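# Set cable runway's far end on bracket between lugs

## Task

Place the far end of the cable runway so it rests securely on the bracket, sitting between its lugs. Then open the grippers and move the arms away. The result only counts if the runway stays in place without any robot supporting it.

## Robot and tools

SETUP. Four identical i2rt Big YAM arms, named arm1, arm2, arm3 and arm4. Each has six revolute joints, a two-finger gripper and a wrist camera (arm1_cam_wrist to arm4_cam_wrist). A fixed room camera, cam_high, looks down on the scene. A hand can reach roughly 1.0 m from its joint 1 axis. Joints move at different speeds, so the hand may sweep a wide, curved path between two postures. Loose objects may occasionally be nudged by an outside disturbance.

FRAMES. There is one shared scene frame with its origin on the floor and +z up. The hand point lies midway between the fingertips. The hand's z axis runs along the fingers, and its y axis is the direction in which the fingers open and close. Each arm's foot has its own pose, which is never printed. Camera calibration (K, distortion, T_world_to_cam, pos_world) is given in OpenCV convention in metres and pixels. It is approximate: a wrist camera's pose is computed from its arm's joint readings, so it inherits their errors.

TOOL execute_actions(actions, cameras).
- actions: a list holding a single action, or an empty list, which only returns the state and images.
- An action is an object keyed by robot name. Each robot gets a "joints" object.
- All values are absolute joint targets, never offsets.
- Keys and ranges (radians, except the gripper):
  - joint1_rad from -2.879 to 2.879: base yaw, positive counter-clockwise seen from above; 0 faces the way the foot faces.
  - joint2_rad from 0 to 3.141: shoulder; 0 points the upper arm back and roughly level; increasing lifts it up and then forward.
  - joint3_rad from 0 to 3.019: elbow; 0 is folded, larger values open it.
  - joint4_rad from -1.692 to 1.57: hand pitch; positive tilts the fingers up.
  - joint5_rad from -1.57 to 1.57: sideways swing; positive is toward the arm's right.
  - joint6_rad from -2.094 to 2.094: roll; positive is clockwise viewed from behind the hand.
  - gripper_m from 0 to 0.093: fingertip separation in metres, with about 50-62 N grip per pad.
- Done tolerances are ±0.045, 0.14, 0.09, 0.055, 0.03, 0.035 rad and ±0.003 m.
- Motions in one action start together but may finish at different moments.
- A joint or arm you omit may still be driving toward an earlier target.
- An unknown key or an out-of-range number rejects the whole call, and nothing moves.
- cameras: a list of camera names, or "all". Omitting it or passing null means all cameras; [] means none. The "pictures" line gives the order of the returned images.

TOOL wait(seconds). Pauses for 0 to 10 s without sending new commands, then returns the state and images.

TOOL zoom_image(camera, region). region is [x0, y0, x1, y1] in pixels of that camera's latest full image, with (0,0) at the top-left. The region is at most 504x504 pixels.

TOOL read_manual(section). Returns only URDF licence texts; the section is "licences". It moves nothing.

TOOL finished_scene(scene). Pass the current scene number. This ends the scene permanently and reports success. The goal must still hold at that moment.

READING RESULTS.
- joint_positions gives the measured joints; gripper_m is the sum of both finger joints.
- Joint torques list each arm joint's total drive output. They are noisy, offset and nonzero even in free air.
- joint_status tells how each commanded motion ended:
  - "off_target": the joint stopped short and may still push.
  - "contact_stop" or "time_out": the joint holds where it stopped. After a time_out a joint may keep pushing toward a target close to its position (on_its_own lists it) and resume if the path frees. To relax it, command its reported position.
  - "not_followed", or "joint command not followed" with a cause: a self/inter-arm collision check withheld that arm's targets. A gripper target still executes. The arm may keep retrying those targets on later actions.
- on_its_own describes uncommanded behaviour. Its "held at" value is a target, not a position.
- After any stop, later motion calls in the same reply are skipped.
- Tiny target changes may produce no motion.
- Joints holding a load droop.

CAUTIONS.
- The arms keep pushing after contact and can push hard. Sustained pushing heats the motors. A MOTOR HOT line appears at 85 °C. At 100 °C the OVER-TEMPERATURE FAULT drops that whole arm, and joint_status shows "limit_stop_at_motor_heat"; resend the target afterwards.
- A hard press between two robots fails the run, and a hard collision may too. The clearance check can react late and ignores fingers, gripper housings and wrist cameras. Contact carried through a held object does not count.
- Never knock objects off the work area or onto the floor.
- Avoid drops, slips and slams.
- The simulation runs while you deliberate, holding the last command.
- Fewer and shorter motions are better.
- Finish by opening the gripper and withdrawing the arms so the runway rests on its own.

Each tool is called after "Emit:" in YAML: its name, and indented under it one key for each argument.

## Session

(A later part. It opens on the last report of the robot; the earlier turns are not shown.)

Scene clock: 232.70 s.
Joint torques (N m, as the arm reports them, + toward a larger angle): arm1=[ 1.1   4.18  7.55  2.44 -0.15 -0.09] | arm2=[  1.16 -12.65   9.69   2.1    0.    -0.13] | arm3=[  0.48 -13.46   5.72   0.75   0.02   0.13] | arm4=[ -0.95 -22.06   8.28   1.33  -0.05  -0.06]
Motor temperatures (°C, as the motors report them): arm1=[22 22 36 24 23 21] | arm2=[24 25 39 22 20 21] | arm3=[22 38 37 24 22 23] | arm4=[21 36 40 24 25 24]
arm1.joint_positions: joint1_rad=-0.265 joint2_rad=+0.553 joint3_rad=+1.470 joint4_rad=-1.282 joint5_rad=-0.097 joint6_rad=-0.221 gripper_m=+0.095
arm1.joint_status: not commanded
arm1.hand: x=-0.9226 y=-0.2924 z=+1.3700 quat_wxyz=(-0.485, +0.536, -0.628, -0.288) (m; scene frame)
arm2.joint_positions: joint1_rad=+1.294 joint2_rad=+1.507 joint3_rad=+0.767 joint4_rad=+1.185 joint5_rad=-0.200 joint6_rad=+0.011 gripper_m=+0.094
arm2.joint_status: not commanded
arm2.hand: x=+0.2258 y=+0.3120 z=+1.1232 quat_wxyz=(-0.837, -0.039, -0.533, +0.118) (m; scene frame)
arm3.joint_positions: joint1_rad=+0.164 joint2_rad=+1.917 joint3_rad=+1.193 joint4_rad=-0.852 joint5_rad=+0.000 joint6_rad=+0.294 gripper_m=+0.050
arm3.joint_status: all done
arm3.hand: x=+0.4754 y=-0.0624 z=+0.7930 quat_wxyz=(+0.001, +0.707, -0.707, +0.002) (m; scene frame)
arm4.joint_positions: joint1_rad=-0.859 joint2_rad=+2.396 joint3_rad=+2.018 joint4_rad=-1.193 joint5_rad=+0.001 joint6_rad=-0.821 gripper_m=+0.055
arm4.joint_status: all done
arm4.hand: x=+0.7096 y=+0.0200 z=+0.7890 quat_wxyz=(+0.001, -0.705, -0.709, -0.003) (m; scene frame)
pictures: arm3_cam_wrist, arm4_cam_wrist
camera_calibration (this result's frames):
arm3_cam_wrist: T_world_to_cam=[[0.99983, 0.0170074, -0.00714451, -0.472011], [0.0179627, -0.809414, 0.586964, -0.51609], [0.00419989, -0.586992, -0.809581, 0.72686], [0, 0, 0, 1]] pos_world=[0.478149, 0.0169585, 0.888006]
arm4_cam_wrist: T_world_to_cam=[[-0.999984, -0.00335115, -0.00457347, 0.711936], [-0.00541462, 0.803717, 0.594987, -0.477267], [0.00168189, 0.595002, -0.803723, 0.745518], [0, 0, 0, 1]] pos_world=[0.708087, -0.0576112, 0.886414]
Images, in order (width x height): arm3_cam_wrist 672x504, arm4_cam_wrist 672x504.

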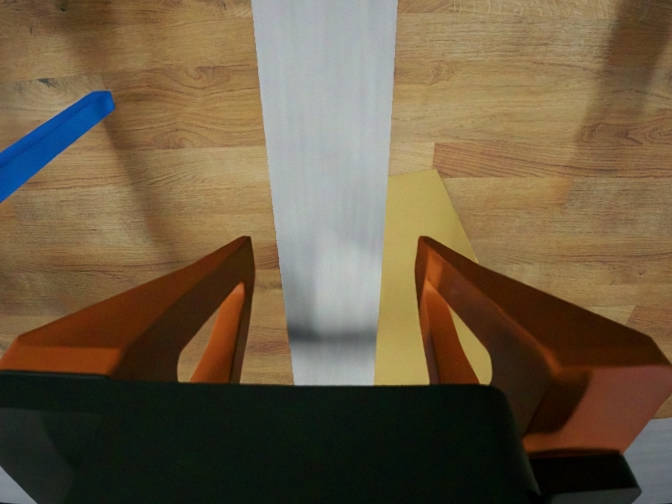

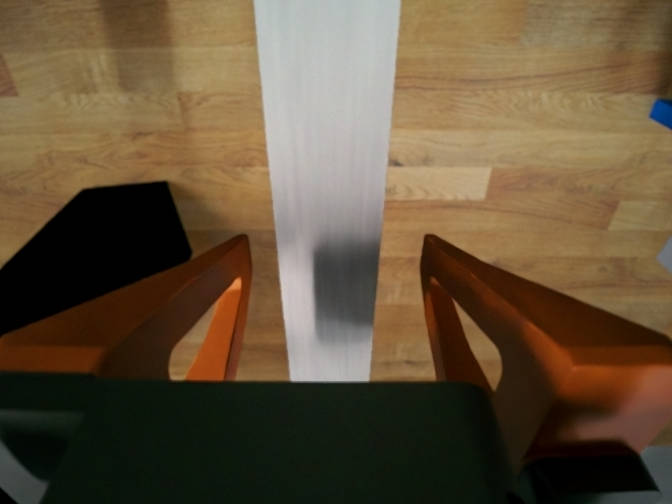

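Emit:
execute_actions:
  actions:
    - {"arm3":{"joints":{"gripper_m":0.0}},"arm4":{"joints":{"gripper_m":0.0}}}
  cameras: []

Emit:
execute_actions:
  actions:
    - {"arm3":{"joints":{"joint1_rad":-0.07,"joint2_rad":1.83,"joint3_rad":1.13,"joint4_rad":-0.81,"joint6_rad":0.06}},"arm4":{"joints":{"joint1_rad":-0.723,"joint2_rad":2.152,"joint3_rad":1.675,"joint4_rad":-1.01,"joint6_rad":-0.69}}}
  cameras: ["arm2_cam_wrist","cam_high"]

Scene clock: 273.80 s.
Joint torques (N m, as the arm reports them, + toward a larger angle): arm1=[ 1.08  4.2   7.56  2.45 -0.17 -0.1 ] | arm2=[  1.17 -12.69   9.69   2.1    0.    -0.13] | arm3=[  0.32 -13.45   5.73   0.66   0.16   0.16] | arm4=[ -0.9  -22.41   8.53   1.4    0.07  -0.06]
Motor temperatures (°C, as the motors report them): arm1=[22 22 36 24 23 21] | arm2=[24 26 39 22 20 21] | arm3=[22 36 36 24 21 23] | arm4=[21 39 38 24 25 24]
arm1.joint_positions: joint1_rad=-0.265 joint2_rad=+0.553 joint3_rad=+1.470 joint4_rad=-1.282 joint5_rad=-0.097 joint6_rad=-0.221 gripper_m=+0.095
arm1.joint_status: not commanded
arm1.hand: x=-0.9226 y=-0.2924 z=+1.3700 quat_wxyz=(-0.485, +0.536, -0.628, -0.288) (m; scene frame)
arm2.joint_positions: joint1_rad=+1.294 joint2_rad=+1.507 joint3_rad=+0.767 joint4_rad=+1.185 joint5_rad=-0.200 joint6_rad=+0.011 gripper_m=+0.094
arm2.joint_status: not commanded
arm2.hand: x=+0.2258 y=+0.3120 z=+1.1232 quat_wxyz=(-0.837, -0.039, -0.533, +0.118) (m; scene frame)
arm3.joint_positions: joint1_rad=+0.165 joint2_rad=+1.917 joint3_rad=+1.193 joint4_rad=-0.850 joint5_rad=-0.003 joint6_rad=+0.292 gripper_m=+0.024
arm3.joint_status: gripper_m off_target (ended at +0.024, target +0.000)
arm3.hand: x=+0.4744 y=-0.0623 z=+0.7930 quat_wxyz=(+0.002, +0.709, -0.706, +0.001) (m; scene frame)
arm4.joint_positions: joint1_rad=-0.858 joint2_rad=+2.396 joint3_rad=+2.016 joint4_rad=-1.195 joint5_rad=-0.002 joint6_rad=-0.822 gripper_m=+0.025
arm4.joint_status: gripper_m off_target (ended at +0.025, target +0.000)
arm4.hand: x=+0.7112 y=+0.0198 z=+0.7884 quat_wxyz=(+0.000, -0.704, -0.710, -0.004) (m; scene frame)
pictures: none
No camera images: the call's "cameras" was empty. Leave "cameras" out to get every camera's image.

Scene clock: 275.27 s.
Joint torques (N m, as the arm reports them, + toward a larger angle): arm1=[ 1.24  4.2   7.52  2.44 -0.14 -0.1 ] | arm2=[  1.16 -12.67   9.69   2.09   0.01  -0.13] | arm3=[  0.55 -14.78   6.68   0.46  -0.08   0.09] | arm4=[ -1.98 -23.24   9.85   0.66   0.05  -0.07]
Motor temperatures (°C, as the motors report them): arm1=[22 22 36 24 23 21] | arm2=[24 26 39 22 20 21] | arm3=[22 36 36 24 21 23] | arm4=[21 39 38 24 25 24]
arm1.joint_positions: joint1_rad=-0.265 joint2_rad=+0.553 joint3_rad=+1.470 joint4_rad=-1.282 joint5_rad=-0.097 joint6_rad=-0.221 gripper_m=+0.095
arm1.joint_status: not commanded
arm1.hand: x=-0.9226 y=-0.2924 z=+1.3700 quat_wxyz=(-0.485, +0.536, -0.628, -0.288) (m; scene frame)
arm2.joint_positions: joint1_rad=+1.294 joint2_rad=+1.507 joint3_rad=+0.767 joint4_rad=+1.185 joint5_rad=-0.200 joint6_rad=+0.011 gripper_m=+0.094
arm2.joint_status: not commanded
arm2.hand: x=+0.2258 y=+0.3120 z=+1.1232 quat_wxyz=(-0.837, -0.039, -0.533, +0.118) (m; scene frame)
arm3.joint_positions: joint1_rad=-0.071 joint2_rad=+1.869 joint3_rad=+1.113 joint4_rad=-0.815 joint5_rad=+0.002 joint6_rad=+0.053 gripper_m=+0.024
arm3.joint_status: all done
arm3.hand: x=+0.5924 y=-0.0651 z=+0.7928 quat_wxyz=(+0.000, +0.709, -0.705, +0.001) (m; scene frame)
arm4.joint_positions: joint1_rad=-0.721 joint2_rad=+2.199 joint3_rad=+1.641 joint4_rad=-1.008 joint5_rad=-0.002 joint6_rad=-0.680 gripper_m=+0.025
arm4.joint_status: all done
arm4.hand: x=+0.8287 y=+0.0138 z=+0.7874 quat_wxyz=(+0.000, -0.706, -0.708, +0.000) (m; scene frame)
pictures: arm2_cam_wrist, cam_high
camera_calibration (this result's frames):
arm2_cam_wrist: T_world_to_cam=[[-0.245569, -0.967884, 0.0538221, 0.293423], [-0.189882, -0.00641885, -0.981786, 1.15132], [0.9506, -0.251316, -0.182207, 0.188728], [0, 0, 0, 1]] pos_world=[0.111265, 0.33882, 1.14895]
Images, in order (width x height): arm2_cam_wrist 672x504, cam_high 672x504.

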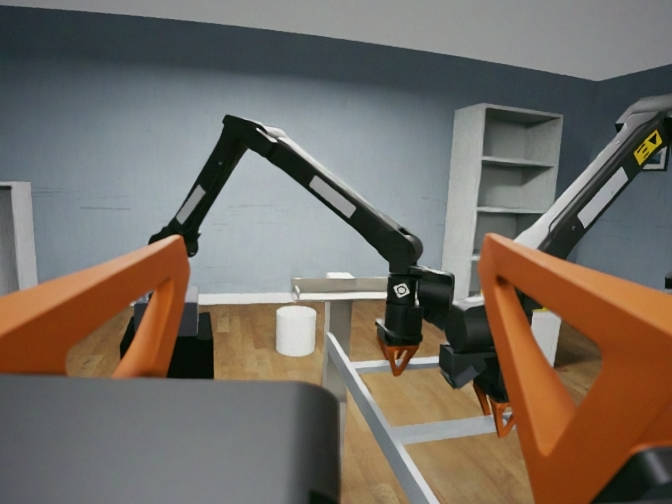

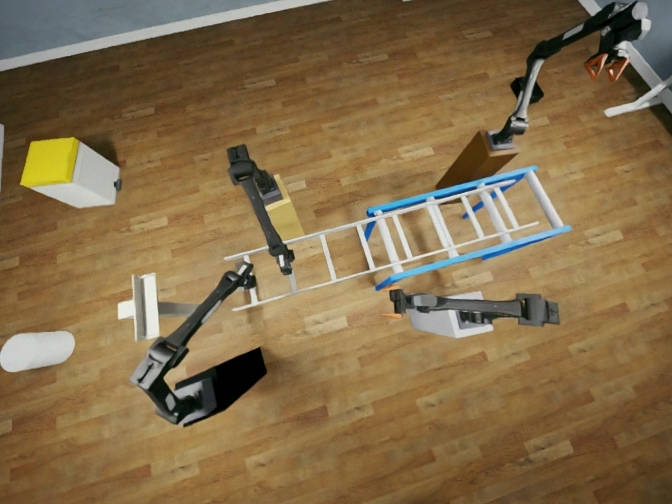

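Emit:
execute_actions:
  actions:
    - {"arm3":{"joints":{"joint1_rad":-0.415,"joint2_rad":1.82,"joint3_rad":1.2,"joint4_rad":-0.83,"joint6_rad":-0.29}},"arm4":{"joints":{"joint1_rad":-0.475,"joint2_rad":1.951,"joint3_rad":1.383,"joint4_rad":-0.875,"joint6_rad":-0.44}}}
  cameras: []

Scene clock: 286.10 s.
Joint torques (N m, as the arm reports them, + toward a larger angle): arm1=[ 1.27  4.08  7.5   2.41 -0.14 -0.09] | arm2=[  1.18 -12.65   9.69   2.09   0.01  -0.13] | arm3=[ -0.47 -16.59  10.01  -0.3   -0.06  -0.11] | arm4=[ -0.73 -23.78   9.26   0.29  -0.02  -0.02]
Motor temperatures (°C, as the motors report them): arm1=[22 22 36 24 23 21] | arm2=[24 26 39 22 20 21] | arm3=[22 37 37 24 22 23] | arm4=[21 39 39 24 25 24]
arm1.joint_positions: joint1_rad=-0.265 joint2_rad=+0.553 joint3_rad=+1.470 joint4_rad=-1.282 joint5_rad=-0.097 joint6_rad=-0.221 gripper_m=+0.095
arm1.joint_status: not commanded
arm1.hand: x=-0.9226 y=-0.2924 z=+1.3700 quat_wxyz=(-0.485, +0.536, -0.628, -0.288) (m; scene frame)
arm2.joint_positions: joint1_rad=+1.294 joint2_rad=+1.507 joint3_rad=+0.767 joint4_rad=+1.185 joint5_rad=-0.200 joint6_rad=+0.011 gripper_m=+0.094
arm2.joint_status: not commanded
arm2.hand: x=+0.2258 y=+0.3120 z=+1.1232 quat_wxyz=(-0.837, -0.039, -0.533, +0.118) (m; scene frame)
arm3.joint_positions: joint1_rad=-0.405 joint2_rad=+1.880 joint3_rad=+1.138 joint4_rad=-0.820 joint5_rad=+0.001 joint6_rad=-0.277 gripper_m=+0.024
arm3.joint_status: all done
arm3.hand: x=+0.7517 y=-0.0731 z=+0.7945 quat_wxyz=(-0.004, +0.708, -0.706, -0.002) (m; scene frame)
arm4.joint_positions: joint1_rad=-0.481 joint2_rad=+2.038 joint3_rad=+1.350 joint4_rad=-0.865 joint5_rad=-0.001 joint6_rad=-0.433 gripper_m=+0.025
arm4.joint_status: all done
arm4.hand: x=+0.9859 y=-0.0001 z=+0.7882 quat_wxyz=(-0.002, -0.709, -0.706, +0.006) (m; scene frame)
pictures: none
No camera images: the call's "cameras" was empty. Leave "cameras" out to get every camera's image.

Emit:
execute_actions:
  actions:
    - {"arm3":{"joints":{"joint1_rad":-0.682,"joint2_rad":1.91,"joint3_rad":1.385,"joint4_rad":-0.91,"joint6_rad":-0.55}},"arm4":{"joints":{"joint1_rad":-0.21,"joint2_rad":1.872,"joint3_rad":1.255,"joint4_rad":-0.83,"joint6_rad":-0.175}}}
  cameras: ["arm2_cam_wrist","cam_high"]

Emit:
zoom_image:
  camera: "cam_high"
  region: [110, 230, 290, 360]

Scene clock: 296.83 s.
Joint torques (N m, as the arm reports them, + toward a larger angle): arm1=[ 1.08  4.28  7.53  2.34 -0.14 -0.09] | arm2=[  1.13 -12.67   9.69   2.1    0.    -0.13] | arm3=[ -0.57 -19.91   9.35   0.03  -0.25  -0.04] | arm4=[ -1.24 -23.1    9.12   0.24   0.    -0.06]
Motor temperatures (°C, as the motors report them): arm1=[22 22 36 24 23 21] | arm2=[24 26 39 22 20 21] | arm3=[22 37 39 24 21 23] | arm4=[21 40 39 24 25 24]
arm1.joint_positions: joint1_rad=-0.265 joint2_rad=+0.553 joint3_rad=+1.470 joint4_rad=-1.282 joint5_rad=-0.097 joint6_rad=-0.221 gripper_m=+0.095
arm1.joint_status: not commanded
arm1.hand: x=-0.9226 y=-0.2924 z=+1.3700 quat_wxyz=(-0.485, +0.536, -0.628, -0.288) (m; scene frame)
arm2.joint_positions: joint1_rad=+1.294 joint2_rad=+1.507 joint3_rad=+0.767 joint4_rad=+1.185 joint5_rad=-0.200 joint6_rad=+0.011 gripper_m=+0.094
arm2.joint_status: not commanded
arm2.hand: x=+0.2258 y=+0.3120 z=+1.1232 quat_wxyz=(-0.837, -0.039, -0.533, +0.118) (m; scene frame)
arm3.joint_positions: joint1_rad=-0.671 joint2_rad=+1.993 joint3_rad=+1.337 joint4_rad=-0.907 joint5_rad=+0.004 joint6_rad=-0.545 gripper_m=+0.024
arm3.joint_status: all done
arm3.hand: x=+0.9004 y=-0.0744 z=+0.7975 quat_wxyz=(-0.004, +0.709, -0.706, +0.001) (m; scene frame)
arm4.joint_positions: joint1_rad=-0.213 joint2_rad=+1.965 joint3_rad=+1.219 joint4_rad=-0.818 joint5_rad=+0.000 joint6_rad=-0.165 gripper_m=+0.025
arm4.joint_status: all done
arm4.hand: x=+1.1331 y=-0.0045 z=+0.7881 quat_wxyz=(-0.001, -0.709, -0.705, +0.001) (m; scene frame)
pictures: arm2_cam_wrist, cam_high
camera_calibration (this result's frames):
arm2_cam_wrist: T_world_to_cam=[[-0.245569, -0.967884, 0.0538221, 0.293423], [-0.189882, -0.00641885, -0.981786, 1.15132], [0.9506, -0.251316, -0.182207, 0.188728], [0, 0, 0, 1]] pos_world=[0.111265, 0.33882, 1.14895]
Images, in order (width x height): arm2_cam_wrist 672x504, cam_high 672x504.

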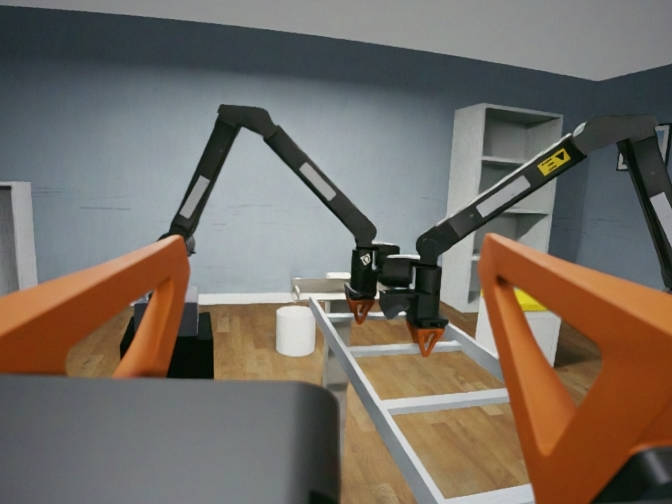

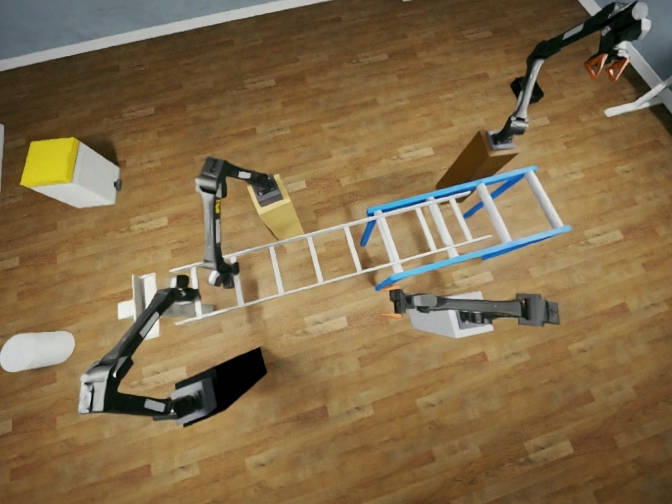

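Region (110, 230, 290, 360) of cam_high's 672x504 image, scaled by 2.800, with more detail than that image has.

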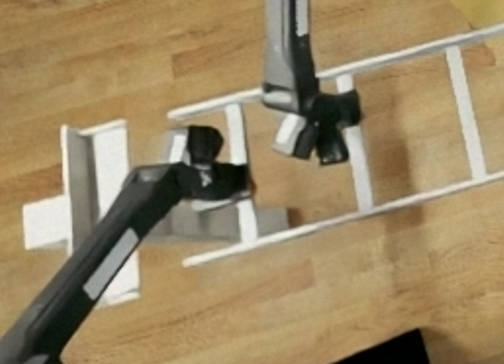

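Emit:
execute_actions:
  actions:
    - {"arm3":{"joints":{"joint1_rad":-0.833,"joint2_rad":2.018,"joint3_rad":1.622,"joint4_rad":-1.025,"joint6_rad":-0.7}},"arm4":{"joints":{"joint1_rad":-0.005,"joint2_rad":1.85,"joint3_rad":1.26,"joint4_rad":-0.85,"joint6_rad":0.035}}}
  cameras: ["arm2_cam_wrist","cam_high","arm4_cam_wrist"]

Emit:
zoom_image:
  camera: "cam_high"
  region: [110, 255, 230, 355]

Emit:
zoom_image:
  camera: "arm2_cam_wrist"
  region: [280, 255, 440, 335]

Scene clock: 308.30 s.
Joint torques (N m, as the arm reports them, + toward a larger angle): arm1=[ 1.05  4.06  7.5   2.42 -0.14 -0.09] | arm2=[  1.16 -12.68   9.69   2.09   0.01  -0.13] | arm3=[ -0.14 -22.61  10.26  -0.17  -0.19   0.03] | arm4=[ -1.61 -23.8    9.8    0.01   0.03  -0.06]
Motor temperatures (°C, as the motors report them): arm1=[22 22 37 24 23 21] | arm2=[24 26 39 22 20 21] | arm3=[22 39 40 24 21 23] | arm4=[21 40 39 24 25 24]
arm1.joint_positions: joint1_rad=-0.265 joint2_rad=+0.553 joint3_rad=+1.470 joint4_rad=-1.282 joint5_rad=-0.097 joint6_rad=-0.221 gripper_m=+0.095
arm1.joint_status: not commanded
arm1.hand: x=-0.9226 y=-0.2924 z=+1.3700 quat_wxyz=(-0.485, +0.536, -0.628, -0.288) (m; scene frame)
arm2.joint_positions: joint1_rad=+1.294 joint2_rad=+1.507 joint3_rad=+0.767 joint4_rad=+1.185 joint5_rad=-0.200 joint6_rad=+0.011 gripper_m=+0.094
arm2.joint_status: not commanded
arm2.hand: x=+0.2258 y=+0.3120 z=+1.1232 quat_wxyz=(-0.837, -0.039, -0.533, +0.118) (m; scene frame)
arm3.joint_positions: joint1_rad=-0.826 joint2_rad=+2.113 joint3_rad=+1.567 joint4_rad=-1.019 joint5_rad=+0.002 joint6_rad=-0.701 gripper_m=+0.024
arm3.joint_status: all done
arm3.hand: x=+1.0072 y=-0.0773 z=+0.8038 quat_wxyz=(-0.003, +0.709, -0.705, +0.001) (m; scene frame)
arm4.joint_positions: joint1_rad=-0.004 joint2_rad=+1.953 joint3_rad=+1.217 joint4_rad=-0.833 joint5_rad=+0.000 joint6_rad=+0.046 gripper_m=+0.025
arm4.joint_status: all done
arm4.hand: x=+1.2397 y=-0.0088 z=+0.7934 quat_wxyz=(+0.001, -0.709, -0.705, -0.002) (m; scene frame)
pictures: arm2_cam_wrist, arm4_cam_wrist, cam_high
camera_calibration (this result's frames):
arm2_cam_wrist: T_world_to_cam=[[-0.245569, -0.967884, 0.0538221, 0.293423], [-0.189882, -0.00641885, -0.981786, 1.15132], [0.9506, -0.251316, -0.182207, 0.188728], [0, 0, 0, 1]] pos_world=[0.111265, 0.33882, 1.14895]
arm4_cam_wrist: T_world_to_cam=[[-0.999948, 0.00923054, -0.0044374, 1.24188], [0.00479966, 0.805087, 0.593137, -0.465074], [0.00904747, 0.593084, -0.805089, 0.757292], [0, 0, 0, 1]] pos_world=[1.2372, -0.086176, 0.891051]
Images, in order (width x height): arm2_cam_wrist 672x504, arm4_cam_wrist 672x504, cam_high 672x504.

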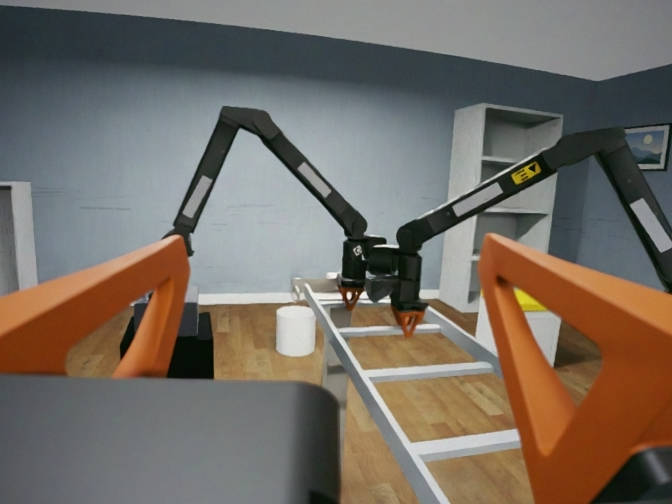

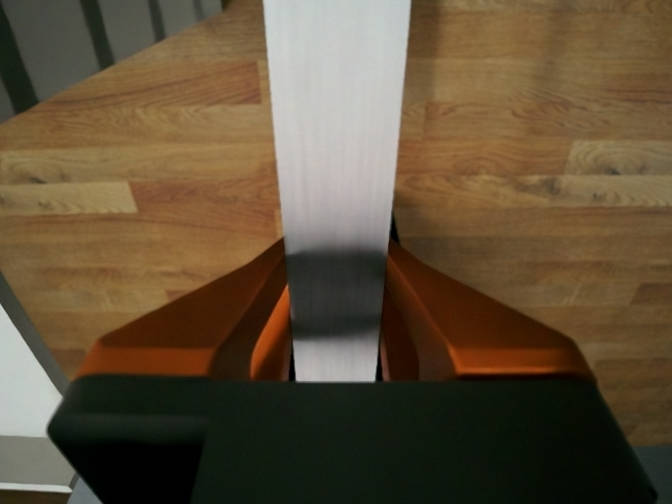

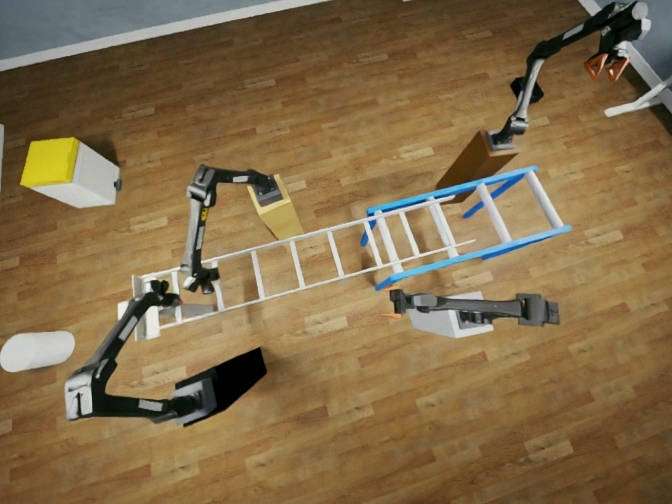

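Region (110, 255, 230, 355) of cam_high's 672x504 image, scaled by 4.200, with more detail than that image has.

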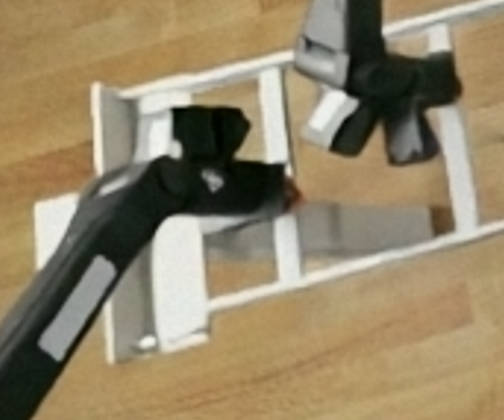

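Region (280, 255, 440, 335) of arm2_cam_wrist's 672x504 image, scaled by 3.150, with more detail than that image has.

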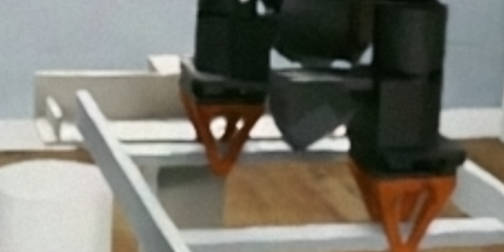

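Emit:
zoom_image:
  camera: "cam_high"
  region: [125, 262, 185, 302]

Emit:
zoom_image:
  camera: "cam_high"
  region: [130, 308, 190, 348]

Emit:
zoom_image:
  camera: "arm2_cam_wrist"
  region: [285, 270, 345, 315]

Emit:
zoom_image:
  camera: "arm4_cam_wrist"
  region: [0, 380, 160, 504]

Region (125, 262, 185, 302) of cam_high's 672x504 image, scaled by 8.400, with more detail than that image has.

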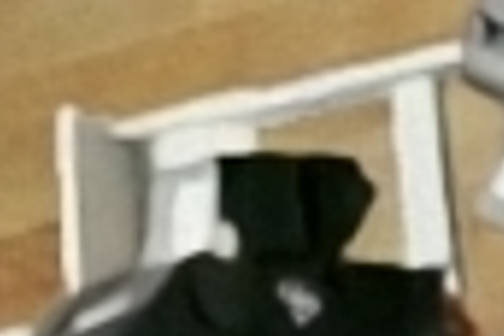

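Region (130, 308, 190, 348) of cam_high's 672x504 image, scaled by 8.400, with more detail than that image has.

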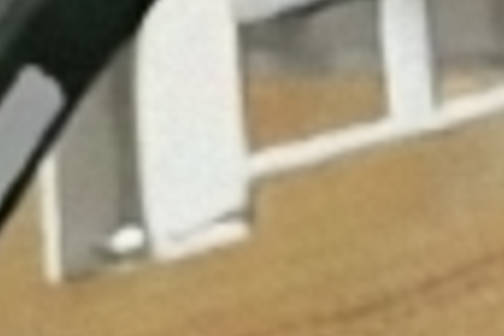

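Region (285, 270, 345, 315) of arm2_cam_wrist's 672x504 image, scaled by 8.400, with more detail than that image has; it fills the top 378 rows of this view, and the rest is white.

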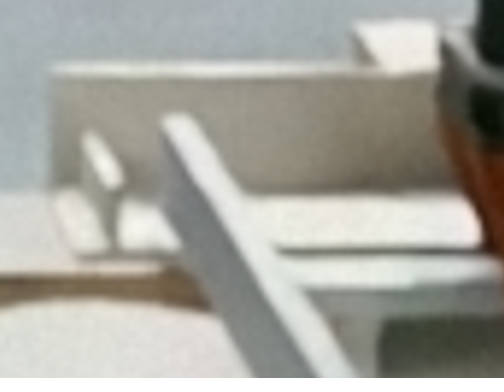

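Region (0, 380, 160, 504) of arm4_cam_wrist's 672x504 image, scaled by 3.150, with more detail than that image has; it fills the top 391 rows of this view, and the rest is white.

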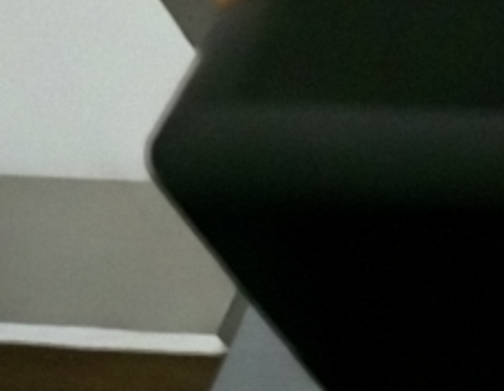

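Emit:
execute_actions:
  actions:
    - {"arm3":{"joints":{"joint1_rad":-0.87,"joint2_rad":2.078,"joint3_rad":1.748,"joint4_rad":-1.075,"joint6_rad":-0.74}},"arm4":{"joints":{"joint1_rad":0.082,"joint2_rad":1.848,"joint3_rad":1.265,"joint4_rad":-0.845,"joint6_rad":0.12}}}
  cameras: ["arm2_cam_wrist","cam_high"]

Emit:
zoom_image:
  camera: "arm2_cam_wrist"
  region: [285, 270, 345, 315]

Emit:
zoom_image:
  camera: "cam_high"
  region: [110, 255, 230, 355]

Scene clock: 342.23 s.
Joint torques (N m, as the arm reports them, + toward a larger angle): arm1=[ 1.41  4.11  7.53  2.45 -0.15 -0.09] | arm2=[  1.2  -12.67   9.69   2.1    0.    -0.13] | arm3=[  0.66 -23.01  12.55  -1.03  -0.27   0.06] | arm4=[ -0.69 -24.05  10.14   0.04  -0.13   0.  ]
Motor temperatures (°C, as the motors report them): arm1=[22 22 37 24 23 21] | arm2=[24 26 39 22 20 21] | arm3=[22 44 42 24 21 23] | arm4=[21 41 40 24 25 24]
arm1.joint_positions: joint1_rad=-0.265 joint2_rad=+0.553 joint3_rad=+1.470 joint4_rad=-1.282 joint5_rad=-0.097 joint6_rad=-0.221 gripper_m=+0.095
arm1.joint_status: not commanded
arm1.hand: x=-0.9226 y=-0.2924 z=+1.3700 quat_wxyz=(-0.485, +0.536, -0.628, -0.288) (m; scene frame)
arm2.joint_positions: joint1_rad=+1.294 joint2_rad=+1.507 joint3_rad=+0.767 joint4_rad=+1.185 joint5_rad=-0.200 joint6_rad=+0.011 gripper_m=+0.094
arm2.joint_status: not commanded
arm2.hand: x=+0.2258 y=+0.3120 z=+1.1232 quat_wxyz=(-0.837, -0.039, -0.533, +0.118) (m; scene frame)
arm3.joint_positions: joint1_rad=-0.871 joint2_rad=+2.166 joint3_rad=+1.664 joint4_rad=-1.050 joint5_rad=+0.004 joint6_rad=-0.744 gripper_m=+0.024
arm3.joint_status: all done
arm3.hand: x=+1.0459 y=-0.0759 z=+0.8046 quat_wxyz=(-0.010, +0.708, -0.706, +0.002) (m; scene frame)
arm4.joint_positions: joint1_rad=+0.075 joint2_rad=+1.953 joint3_rad=+1.217 joint4_rad=-0.828 joint5_rad=+0.005 joint6_rad=+0.123 gripper_m=+0.025
arm4.joint_status: all done
arm4.hand: x=+1.2792 y=-0.0069 z=+0.7935 quat_wxyz=(+0.000, -0.709, -0.706, +0.002) (m; scene frame)
pictures: arm2_cam_wrist, cam_high
camera_calibration (this result's frames):
arm2_cam_wrist: T_world_to_cam=[[-0.245569, -0.967884, 0.0538221, 0.293423], [-0.189882, -0.00641885, -0.981786, 1.15132], [0.9506, -0.251316, -0.182207, 0.188728], [0, 0, 0, 1]] pos_world=[0.111265, 0.33882, 1.14895]
Images, in order (width x height): arm2_cam_wrist 672x504, cam_high 672x504.

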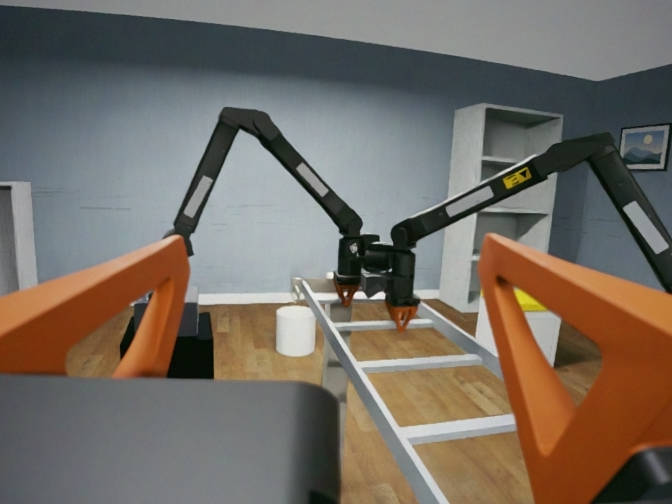

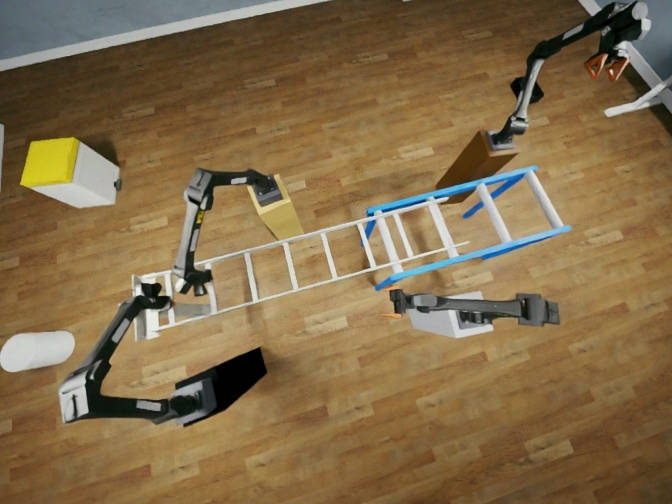

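Region (285, 270, 345, 315) of arm2_cam_wrist's 672x504 image, scaled by 8.400, with more detail than that image has; it fills the top 378 rows of this view, and the rest is white.

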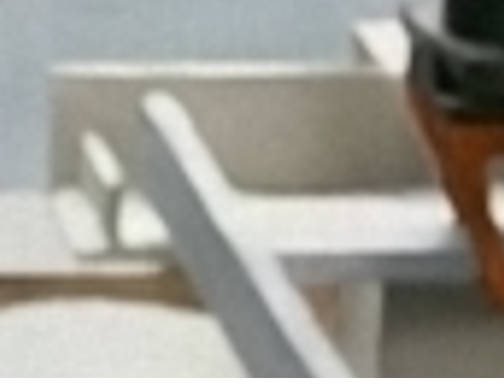

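Region (110, 255, 230, 355) of cam_high's 672x504 image, scaled by 4.200, with more detail than that image has.

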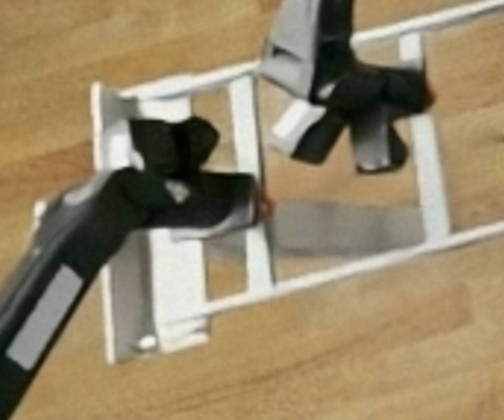

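Emit:
execute_actions:
  actions:
    - {"arm3":{"joints":{"joint1_rad":-0.925,"joint2_rad":2.195,"joint3_rad":1.905,"joint4_rad":-1.135,"joint6_rad":-0.795}},"arm4":{"joints":{"joint1_rad":0.176,"joint2_rad":1.89,"joint3_rad":1.265,"joint4_rad":-0.805,"joint6_rad":0.215}}}
  cameras: ["arm2_cam_wrist","cam_high","arm4_cam_wrist"]

Emit:
zoom_image:
  camera: "arm2_cam_wrist"
  region: [285, 270, 345, 315]

Emit:
zoom_image:
  camera: "cam_high"
  region: [110, 255, 230, 355]

Scene clock: 352.20 s.
Joint torques (N m, as the arm reports them, + toward a larger angle): arm1=[ 1.25  4.2   7.53  2.44 -0.14 -0.09] | arm2=[  1.17 -12.69   9.69   2.09   0.    -0.13] | arm3=[  0.53 -23.08  11.95  -0.63  -0.14   0.1 ] | arm4=[ -1.57 -22.27   9.99   0.28  -0.19  -0.01]
Motor temperatures (°C, as the motors report them): arm1=[22 22 37 24 23 21] | arm2=[24 26 39 22 20 21] | arm3=[22 44 44 24 21 23] | arm4=[21 42 40 24 25 24]
arm1.joint_positions: joint1_rad=-0.265 joint2_rad=+0.553 joint3_rad=+1.470 joint4_rad=-1.282 joint5_rad=-0.097 joint6_rad=-0.221 gripper_m=+0.095
arm1.joint_status: not commanded
arm1.hand: x=-0.9226 y=-0.2924 z=+1.3700 quat_wxyz=(-0.485, +0.536, -0.628, -0.288) (m; scene frame)
arm2.joint_positions: joint1_rad=+1.294 joint2_rad=+1.507 joint3_rad=+0.767 joint4_rad=+1.185 joint5_rad=-0.200 joint6_rad=+0.011 gripper_m=+0.094
arm2.joint_status: not commanded
arm2.hand: x=+0.2258 y=+0.3120 z=+1.1232 quat_wxyz=(-0.837, -0.039, -0.533, +0.118) (m; scene frame)
arm3.joint_positions: joint1_rad=-0.925 joint2_rad=+2.269 joint3_rad=+1.833 joint4_rad=-1.118 joint5_rad=+0.001 joint6_rad=-0.803 gripper_m=+0.024
arm3.joint_status: all done
arm3.hand: x=+1.0967 y=-0.0725 z=+0.7980 quat_wxyz=(-0.008, +0.710, -0.704, +0.001) (m; scene frame)
arm4.joint_positions: joint1_rad=+0.173 joint2_rad=+1.973 joint3_rad=+1.217 joint4_rad=-0.795 joint5_rad=+0.007 joint6_rad=+0.219 gripper_m=+0.025
arm4.joint_status: all done
arm4.hand: x=+1.3293 y=-0.0033 z=+0.7839 quat_wxyz=(-0.005, -0.708, -0.706, +0.006) (m; scene frame)
pictures: arm2_cam_wrist, arm4_cam_wrist, cam_high
camera_calibration (this result's frames):
arm2_cam_wrist: T_world_to_cam=[[-0.245569, -0.967884, 0.0538221, 0.293423], [-0.189882, -0.00641885, -0.981786, 1.15132], [0.9506, -0.251316, -0.182207, 0.188728], [0, 0, 0, 1]] pos_world=[0.111265, 0.33882, 1.14895]
arm4_cam_wrist: T_world_to_cam=[[-0.999988, 0.00468382, -0.00162294, 1.3292], [0.00288698, 0.816441, 0.577422, -0.449344], [0.00402957, 0.57741, -0.816444, 0.761075], [0, 0, 0, 1]] pos_world=[1.32741, -0.0788157, 0.882994]
Images, in order (width x height): arm2_cam_wrist 672x504, arm4_cam_wrist 672x504, cam_high 672x504.

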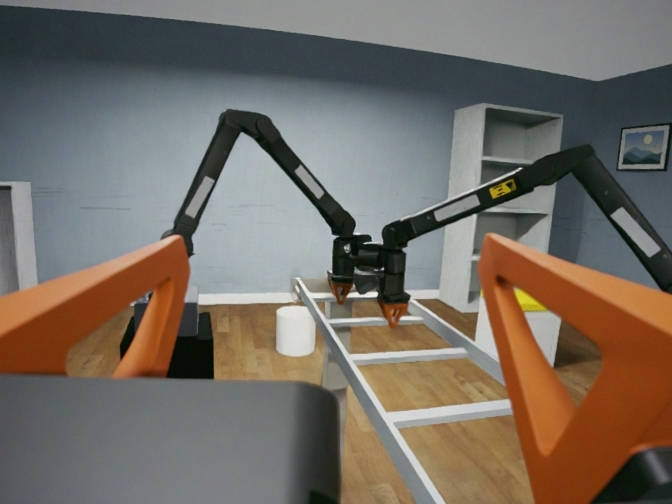

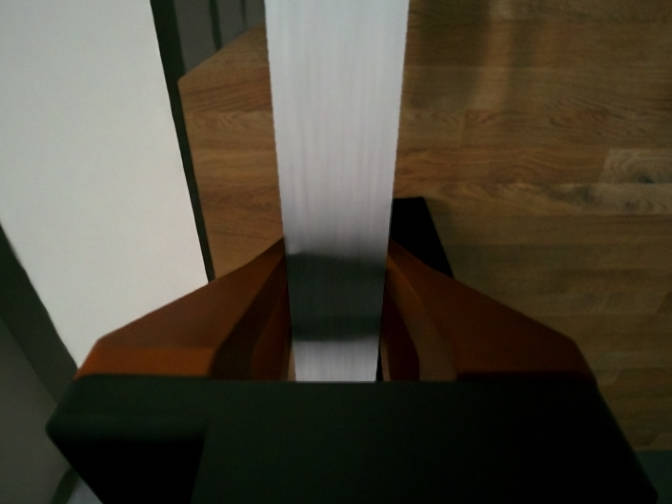

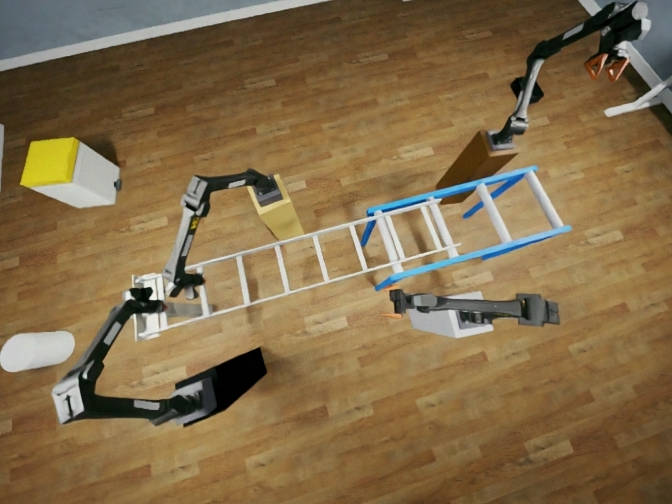

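Region (285, 270, 345, 315) of arm2_cam_wrist's 672x504 image, scaled by 8.400, with more detail than that image has; it fills the top 378 rows of this view, and the rest is white.

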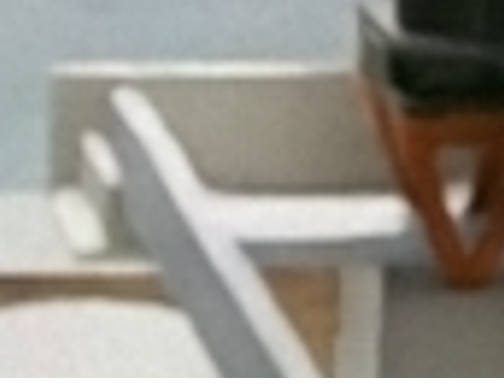

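Region (110, 255, 230, 355) of cam_high's 672x504 image, scaled by 4.200, with more detail than that image has.

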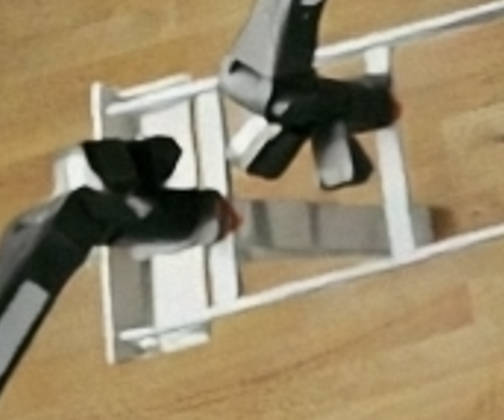

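Well in near the wall. Lower gently.

Emit:
execute_actions:
  actions:
    - {"arm3":{"joints":{"joint2_rad":2.245,"joint3_rad":1.89,"joint4_rad":-1.11}},"arm4":{"joints":{"joint2_rad":1.945,"joint3_rad":1.255,"joint4_rad":-0.78}}}
  cameras: []

Scene clock: 356.23 s.
Joint torques (N m, as the arm reports them, + toward a larger angle): arm1=[ 1.17  4.17  7.49  2.42 -0.16 -0.1 ] | arm2=[  1.17 -12.69   9.68   2.09   0.    -0.13] | arm3=[  0.39 -20.46  10.77   0.32  -0.12   0.09] | arm4=[ -1.   -19.09   9.19   1.07  -0.18  -0.01]
Motor temperatures (°C, as the motors report them): arm1=[22 22 37 24 23 21] | arm2=[24 26 39 22 20 21] | arm3=[22 45 44 24 21 23] | arm4=[21 41 40 24 25 24]
arm1.joint_positions: joint1_rad=-0.265 joint2_rad=+0.553 joint3_rad=+1.470 joint4_rad=-1.282 joint5_rad=-0.097 joint6_rad=-0.221 gripper_m=+0.095
arm1.joint_status: not commanded
arm1.hand: x=-0.9226 y=-0.2924 z=+1.3700 quat_wxyz=(-0.485, +0.536, -0.628, -0.288) (m; scene frame)
arm2.joint_positions: joint1_rad=+1.294 joint2_rad=+1.507 joint3_rad=+0.767 joint4_rad=+1.185 joint5_rad=-0.200 joint6_rad=+0.011 gripper_m=+0.094
arm2.joint_status: not commanded
arm2.hand: x=+0.2258 y=+0.3120 z=+1.1232 quat_wxyz=(-0.837, -0.039, -0.533, +0.118) (m; scene frame)
arm3.joint_positions: joint1_rad=-0.925 joint2_rad=+2.281 joint3_rad=+1.833 joint4_rad=-1.113 joint5_rad=+0.001 joint6_rad=-0.803 gripper_m=+0.024
arm3.joint_status: all done
arm3.hand: x=+1.0961 y=-0.0729 z=+0.7904 quat_wxyz=(-0.005, +0.710, -0.704, +0.000) (m; scene frame)
arm4.joint_positions: joint1_rad=+0.173 joint2_rad=+1.989 joint3_rad=+1.217 joint4_rad=-0.786 joint5_rad=+0.007 joint6_rad=+0.219 gripper_m=+0.025
arm4.joint_status: all done
arm4.hand: x=+1.3292 y=-0.0026 z=+0.7762 quat_wxyz=(-0.002, -0.708, -0.706, +0.004) (m; scene frame)
pictures: none
No camera images: the call's "cameras" was empty. Leave "cameras" out to get every camera's image.

Emit:
execute_actions:
  actions:
    - {"arm3":{"joints":{"joint2_rad":2.275,"joint3_rad":1.855}},"arm4":{"joints":{"joint2_rad":1.982,"joint3_rad":1.235}}}
  cameras: []

Scene clock: 358.77 s.
Joint torques (N m, as the arm reports them, + toward a larger angle): arm1=[ 1.17  4.18  7.51  2.44 -0.16 -0.1 ] | arm2=[  1.15 -12.67   9.69   2.1    0.    -0.13] | arm3=[  0.44 -18.3    8.23   0.33  -0.11   0.09] | arm4=[ -0.97 -16.05   7.4    1.07  -0.2   -0.01]
Motor temperatures (°C, as the motors report them): arm1=[22 22 37 24 23 21] | arm2=[24 26 39 22 20 21] | arm3=[22 44 44 24 21 23] | arm4=[21 41 40 24 25 24]
arm1.joint_positions: joint1_rad=-0.265 joint2_rad=+0.553 joint3_rad=+1.470 joint4_rad=-1.282 joint5_rad=-0.097 joint6_rad=-0.221 gripper_m=+0.095
arm1.joint_status: not commanded
arm1.hand: x=-0.9226 y=-0.2924 z=+1.3700 quat_wxyz=(-0.485, +0.536, -0.628, -0.288) (m; scene frame)
arm2.joint_positions: joint1_rad=+1.294 joint2_rad=+1.507 joint3_rad=+0.767 joint4_rad=+1.185 joint5_rad=-0.200 joint6_rad=+0.011 gripper_m=+0.094
arm2.joint_status: not commanded
arm2.hand: x=+0.2258 y=+0.3120 z=+1.1232 quat_wxyz=(-0.837, -0.039, -0.533, +0.118) (m; scene frame)
arm3.joint_positions: joint1_rad=-0.925 joint2_rad=+2.281 joint3_rad=+1.833 joint4_rad=-1.113 joint5_rad=+0.001 joint6_rad=-0.803 gripper_m=+0.024
arm3.joint_status: all done
arm3.hand: x=+1.0961 y=-0.0729 z=+0.7901 quat_wxyz=(-0.005, +0.710, -0.704, +0.000) (m; scene frame)
arm4.joint_positions: joint1_rad=+0.173 joint2_rad=+1.990 joint3_rad=+1.217 joint4_rad=-0.786 joint5_rad=+0.007 joint6_rad=+0.219 gripper_m=+0.025
arm4.joint_status: all done
arm4.hand: x=+1.3291 y=-0.0024 z=+0.7758 quat_wxyz=(-0.002, -0.708, -0.706, +0.004) (m; scene frame)
pictures: none
No camera images: the call's "cameras" was empty. Leave "cameras" out to get every camera's image.

Emit:
execute_actions:
  actions:
    - {"arm4":{"joints":{"gripper_m":0.05}},"arm3":{"joints":{"gripper_m":0.06}}}
  cameras: []

Emit:
execute_actions:
  actions:
    - {"arm4":{"joints":{"joint2_rad":1.35,"joint4_rad":-1.3}},"arm3":{"joints":{"joint2_rad":1.75,"joint4_rad":-1.55}}}
  cameras: ["arm2_cam_wrist","cam_high"]

Emit:
zoom_image:
  camera: "cam_high"
  region: [110, 255, 230, 355]

Emit:
zoom_image:
  camera: "arm2_cam_wrist"
  region: [280, 255, 440, 335]

Scene clock: 366.13 s.
Joint torques (N m, as the arm reports them, + toward a larger angle): arm1=[ 1.27  4.26  7.52  2.41 -0.14 -0.1 ] | arm2=[  1.17 -12.71   9.69   2.1    0.    -0.13] | arm3=[  0.5  -18.46   8.25   0.31  -0.12   0.1 ] | arm4=[ -1.13 -15.7    7.52   1.06  -0.07  -0.03]
Motor temperatures (°C, as the motors report them): arm1=[22 22 37 24 23 21] | arm2=[24 26 39 22 20 21] | arm3=[22 43 43 24 21 23] | arm4=[21 40 39 24 25 24]
arm1.joint_positions: joint1_rad=-0.265 joint2_rad=+0.553 joint3_rad=+1.470 joint4_rad=-1.282 joint5_rad=-0.097 joint6_rad=-0.221 gripper_m=+0.095
arm1.joint_status: not commanded
arm1.hand: x=-0.9226 y=-0.2924 z=+1.3700 quat_wxyz=(-0.485, +0.536, -0.628, -0.288) (m; scene frame)
arm2.joint_positions: joint1_rad=+1.294 joint2_rad=+1.507 joint3_rad=+0.767 joint4_rad=+1.185 joint5_rad=-0.200 joint6_rad=+0.011 gripper_m=+0.094
arm2.joint_status: not commanded
arm2.hand: x=+0.2258 y=+0.3120 z=+1.1232 quat_wxyz=(-0.837, -0.039, -0.533, +0.118) (m; scene frame)
arm3.joint_positions: joint1_rad=-0.925 joint2_rad=+2.281 joint3_rad=+1.833 joint4_rad=-1.113 joint5_rad=+0.001 joint6_rad=-0.802 gripper_m=+0.060
arm3.joint_status: all done
arm3.hand: x=+1.0961 y=-0.0729 z=+0.7901 quat_wxyz=(-0.005, +0.710, -0.704, +0.000) (m; scene frame)
arm4.joint_positions: joint1_rad=+0.173 joint2_rad=+1.990 joint3_rad=+1.217 joint4_rad=-0.786 joint5_rad=+0.004 joint6_rad=+0.219 gripper_m=+0.050
arm4.joint_status: all done
arm4.hand: x=+1.3297 y=-0.0023 z=+0.7758 quat_wxyz=(-0.003, -0.708, -0.706, +0.002) (m; scene frame)
pictures: none
No camera images: the call's "cameras" was empty. Leave "cameras" out to get every camera's image.

Scene clock: 367.90 s.
Joint torques (N m, as the arm reports them, + toward a larger angle): arm1=[ 1.24  4.31  7.47  2.41 -0.16 -0.1 ] | arm2=[  1.19 -12.66   9.69   2.1    0.    -0.13] | arm3=[  0.45 -13.86   8.67  -0.06  -0.11   0.1 ] | arm4=[-0.97 -8.56  9.93  0.6  -0.07 -0.02]
Motor temperatures (°C, as the motors report them): arm1=[22 22 37 24 23 21] | arm2=[24 26 39 22 20 21] | arm3=[22 43 43 24 21 23] | arm4=[21 40 39 24 25 24]
arm1.joint_positions: joint1_rad=-0.265 joint2_rad=+0.553 joint3_rad=+1.470 joint4_rad=-1.282 joint5_rad=-0.097 joint6_rad=-0.221 gripper_m=+0.095
arm1.joint_status: not commanded
arm1.hand: x=-0.9226 y=-0.2924 z=+1.3700 quat_wxyz=(-0.485, +0.536, -0.628, -0.288) (m; scene frame)
arm2.joint_positions: joint1_rad=+1.294 joint2_rad=+1.507 joint3_rad=+0.767 joint4_rad=+1.185 joint5_rad=-0.200 joint6_rad=+0.011 gripper_m=+0.094
arm2.joint_status: not commanded
arm2.hand: x=+0.2258 y=+0.3120 z=+1.1232 quat_wxyz=(-0.837, -0.039, -0.533, +0.118) (m; scene frame)
arm3.joint_positions: joint1_rad=-0.925 joint2_rad=+1.761 joint3_rad=+1.841 joint4_rad=-1.541 joint5_rad=+0.001 joint6_rad=-0.802 gripper_m=+0.060
arm3.joint_status: all done
arm3.hand: x=+1.0253 y=-0.1424 z=+1.1041 quat_wxyz=(-0.055, +0.709, -0.703, +0.001) (m; scene frame)
arm4.joint_positions: joint1_rad=+0.173 joint2_rad=+1.340 joint3_rad=+1.217 joint4_rad=-1.289 joint5_rad=+0.004 joint6_rad=+0.219 gripper_m=+0.050
arm4.joint_status: all done
arm4.hand: x=+1.3088 y=+0.0891 z=+1.0648 quat_wxyz=(-0.065, -0.706, -0.704, +0.042) (m; scene frame)
pictures: arm2_cam_wrist, cam_high
camera_calibration (this result's frames):
arm2_cam_wrist: T_world_to_cam=[[-0.245569, -0.967884, 0.0538221, 0.293423], [-0.189882, -0.00641885, -0.981786, 1.15132], [0.9506, -0.251316, -0.182207, 0.188728], [0, 0, 0, 1]] pos_world=[0.111265, 0.33882, 1.14895]
Images, in order (width x height): arm2_cam_wrist 672x504, cam_high 672x504.

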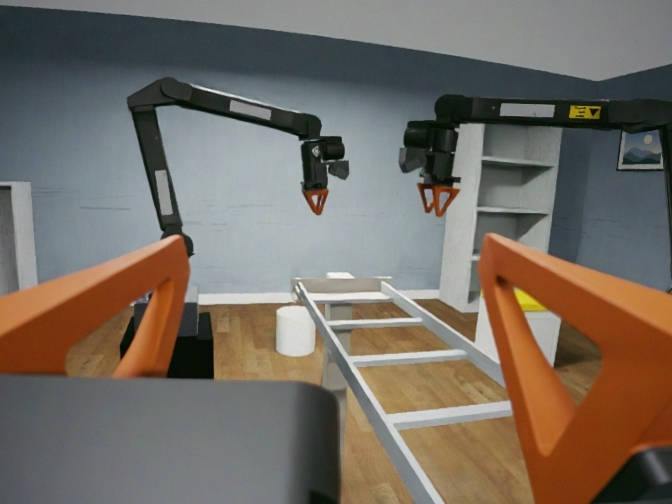

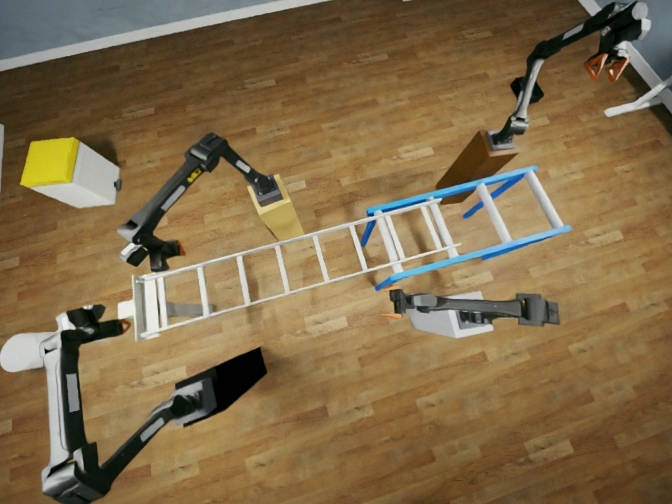

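Region (110, 255, 230, 355) of cam_high's 672x504 image, scaled by 4.200, with more detail than that image has.

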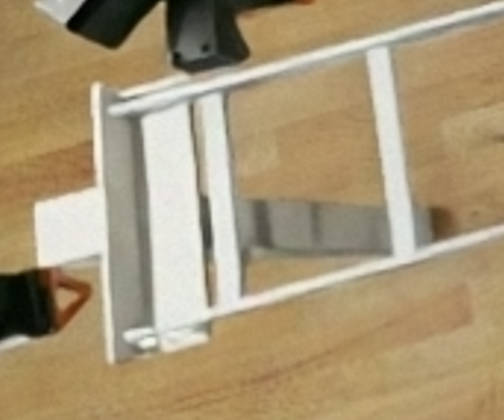

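Region (280, 255, 440, 335) of arm2_cam_wrist's 672x504 image, scaled by 3.150, with more detail than that image has.

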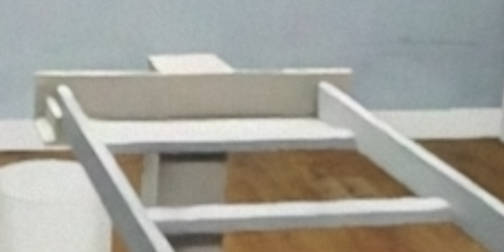

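Emit:
finished_scene:
  scene: 2

The scene is finished: the task was done.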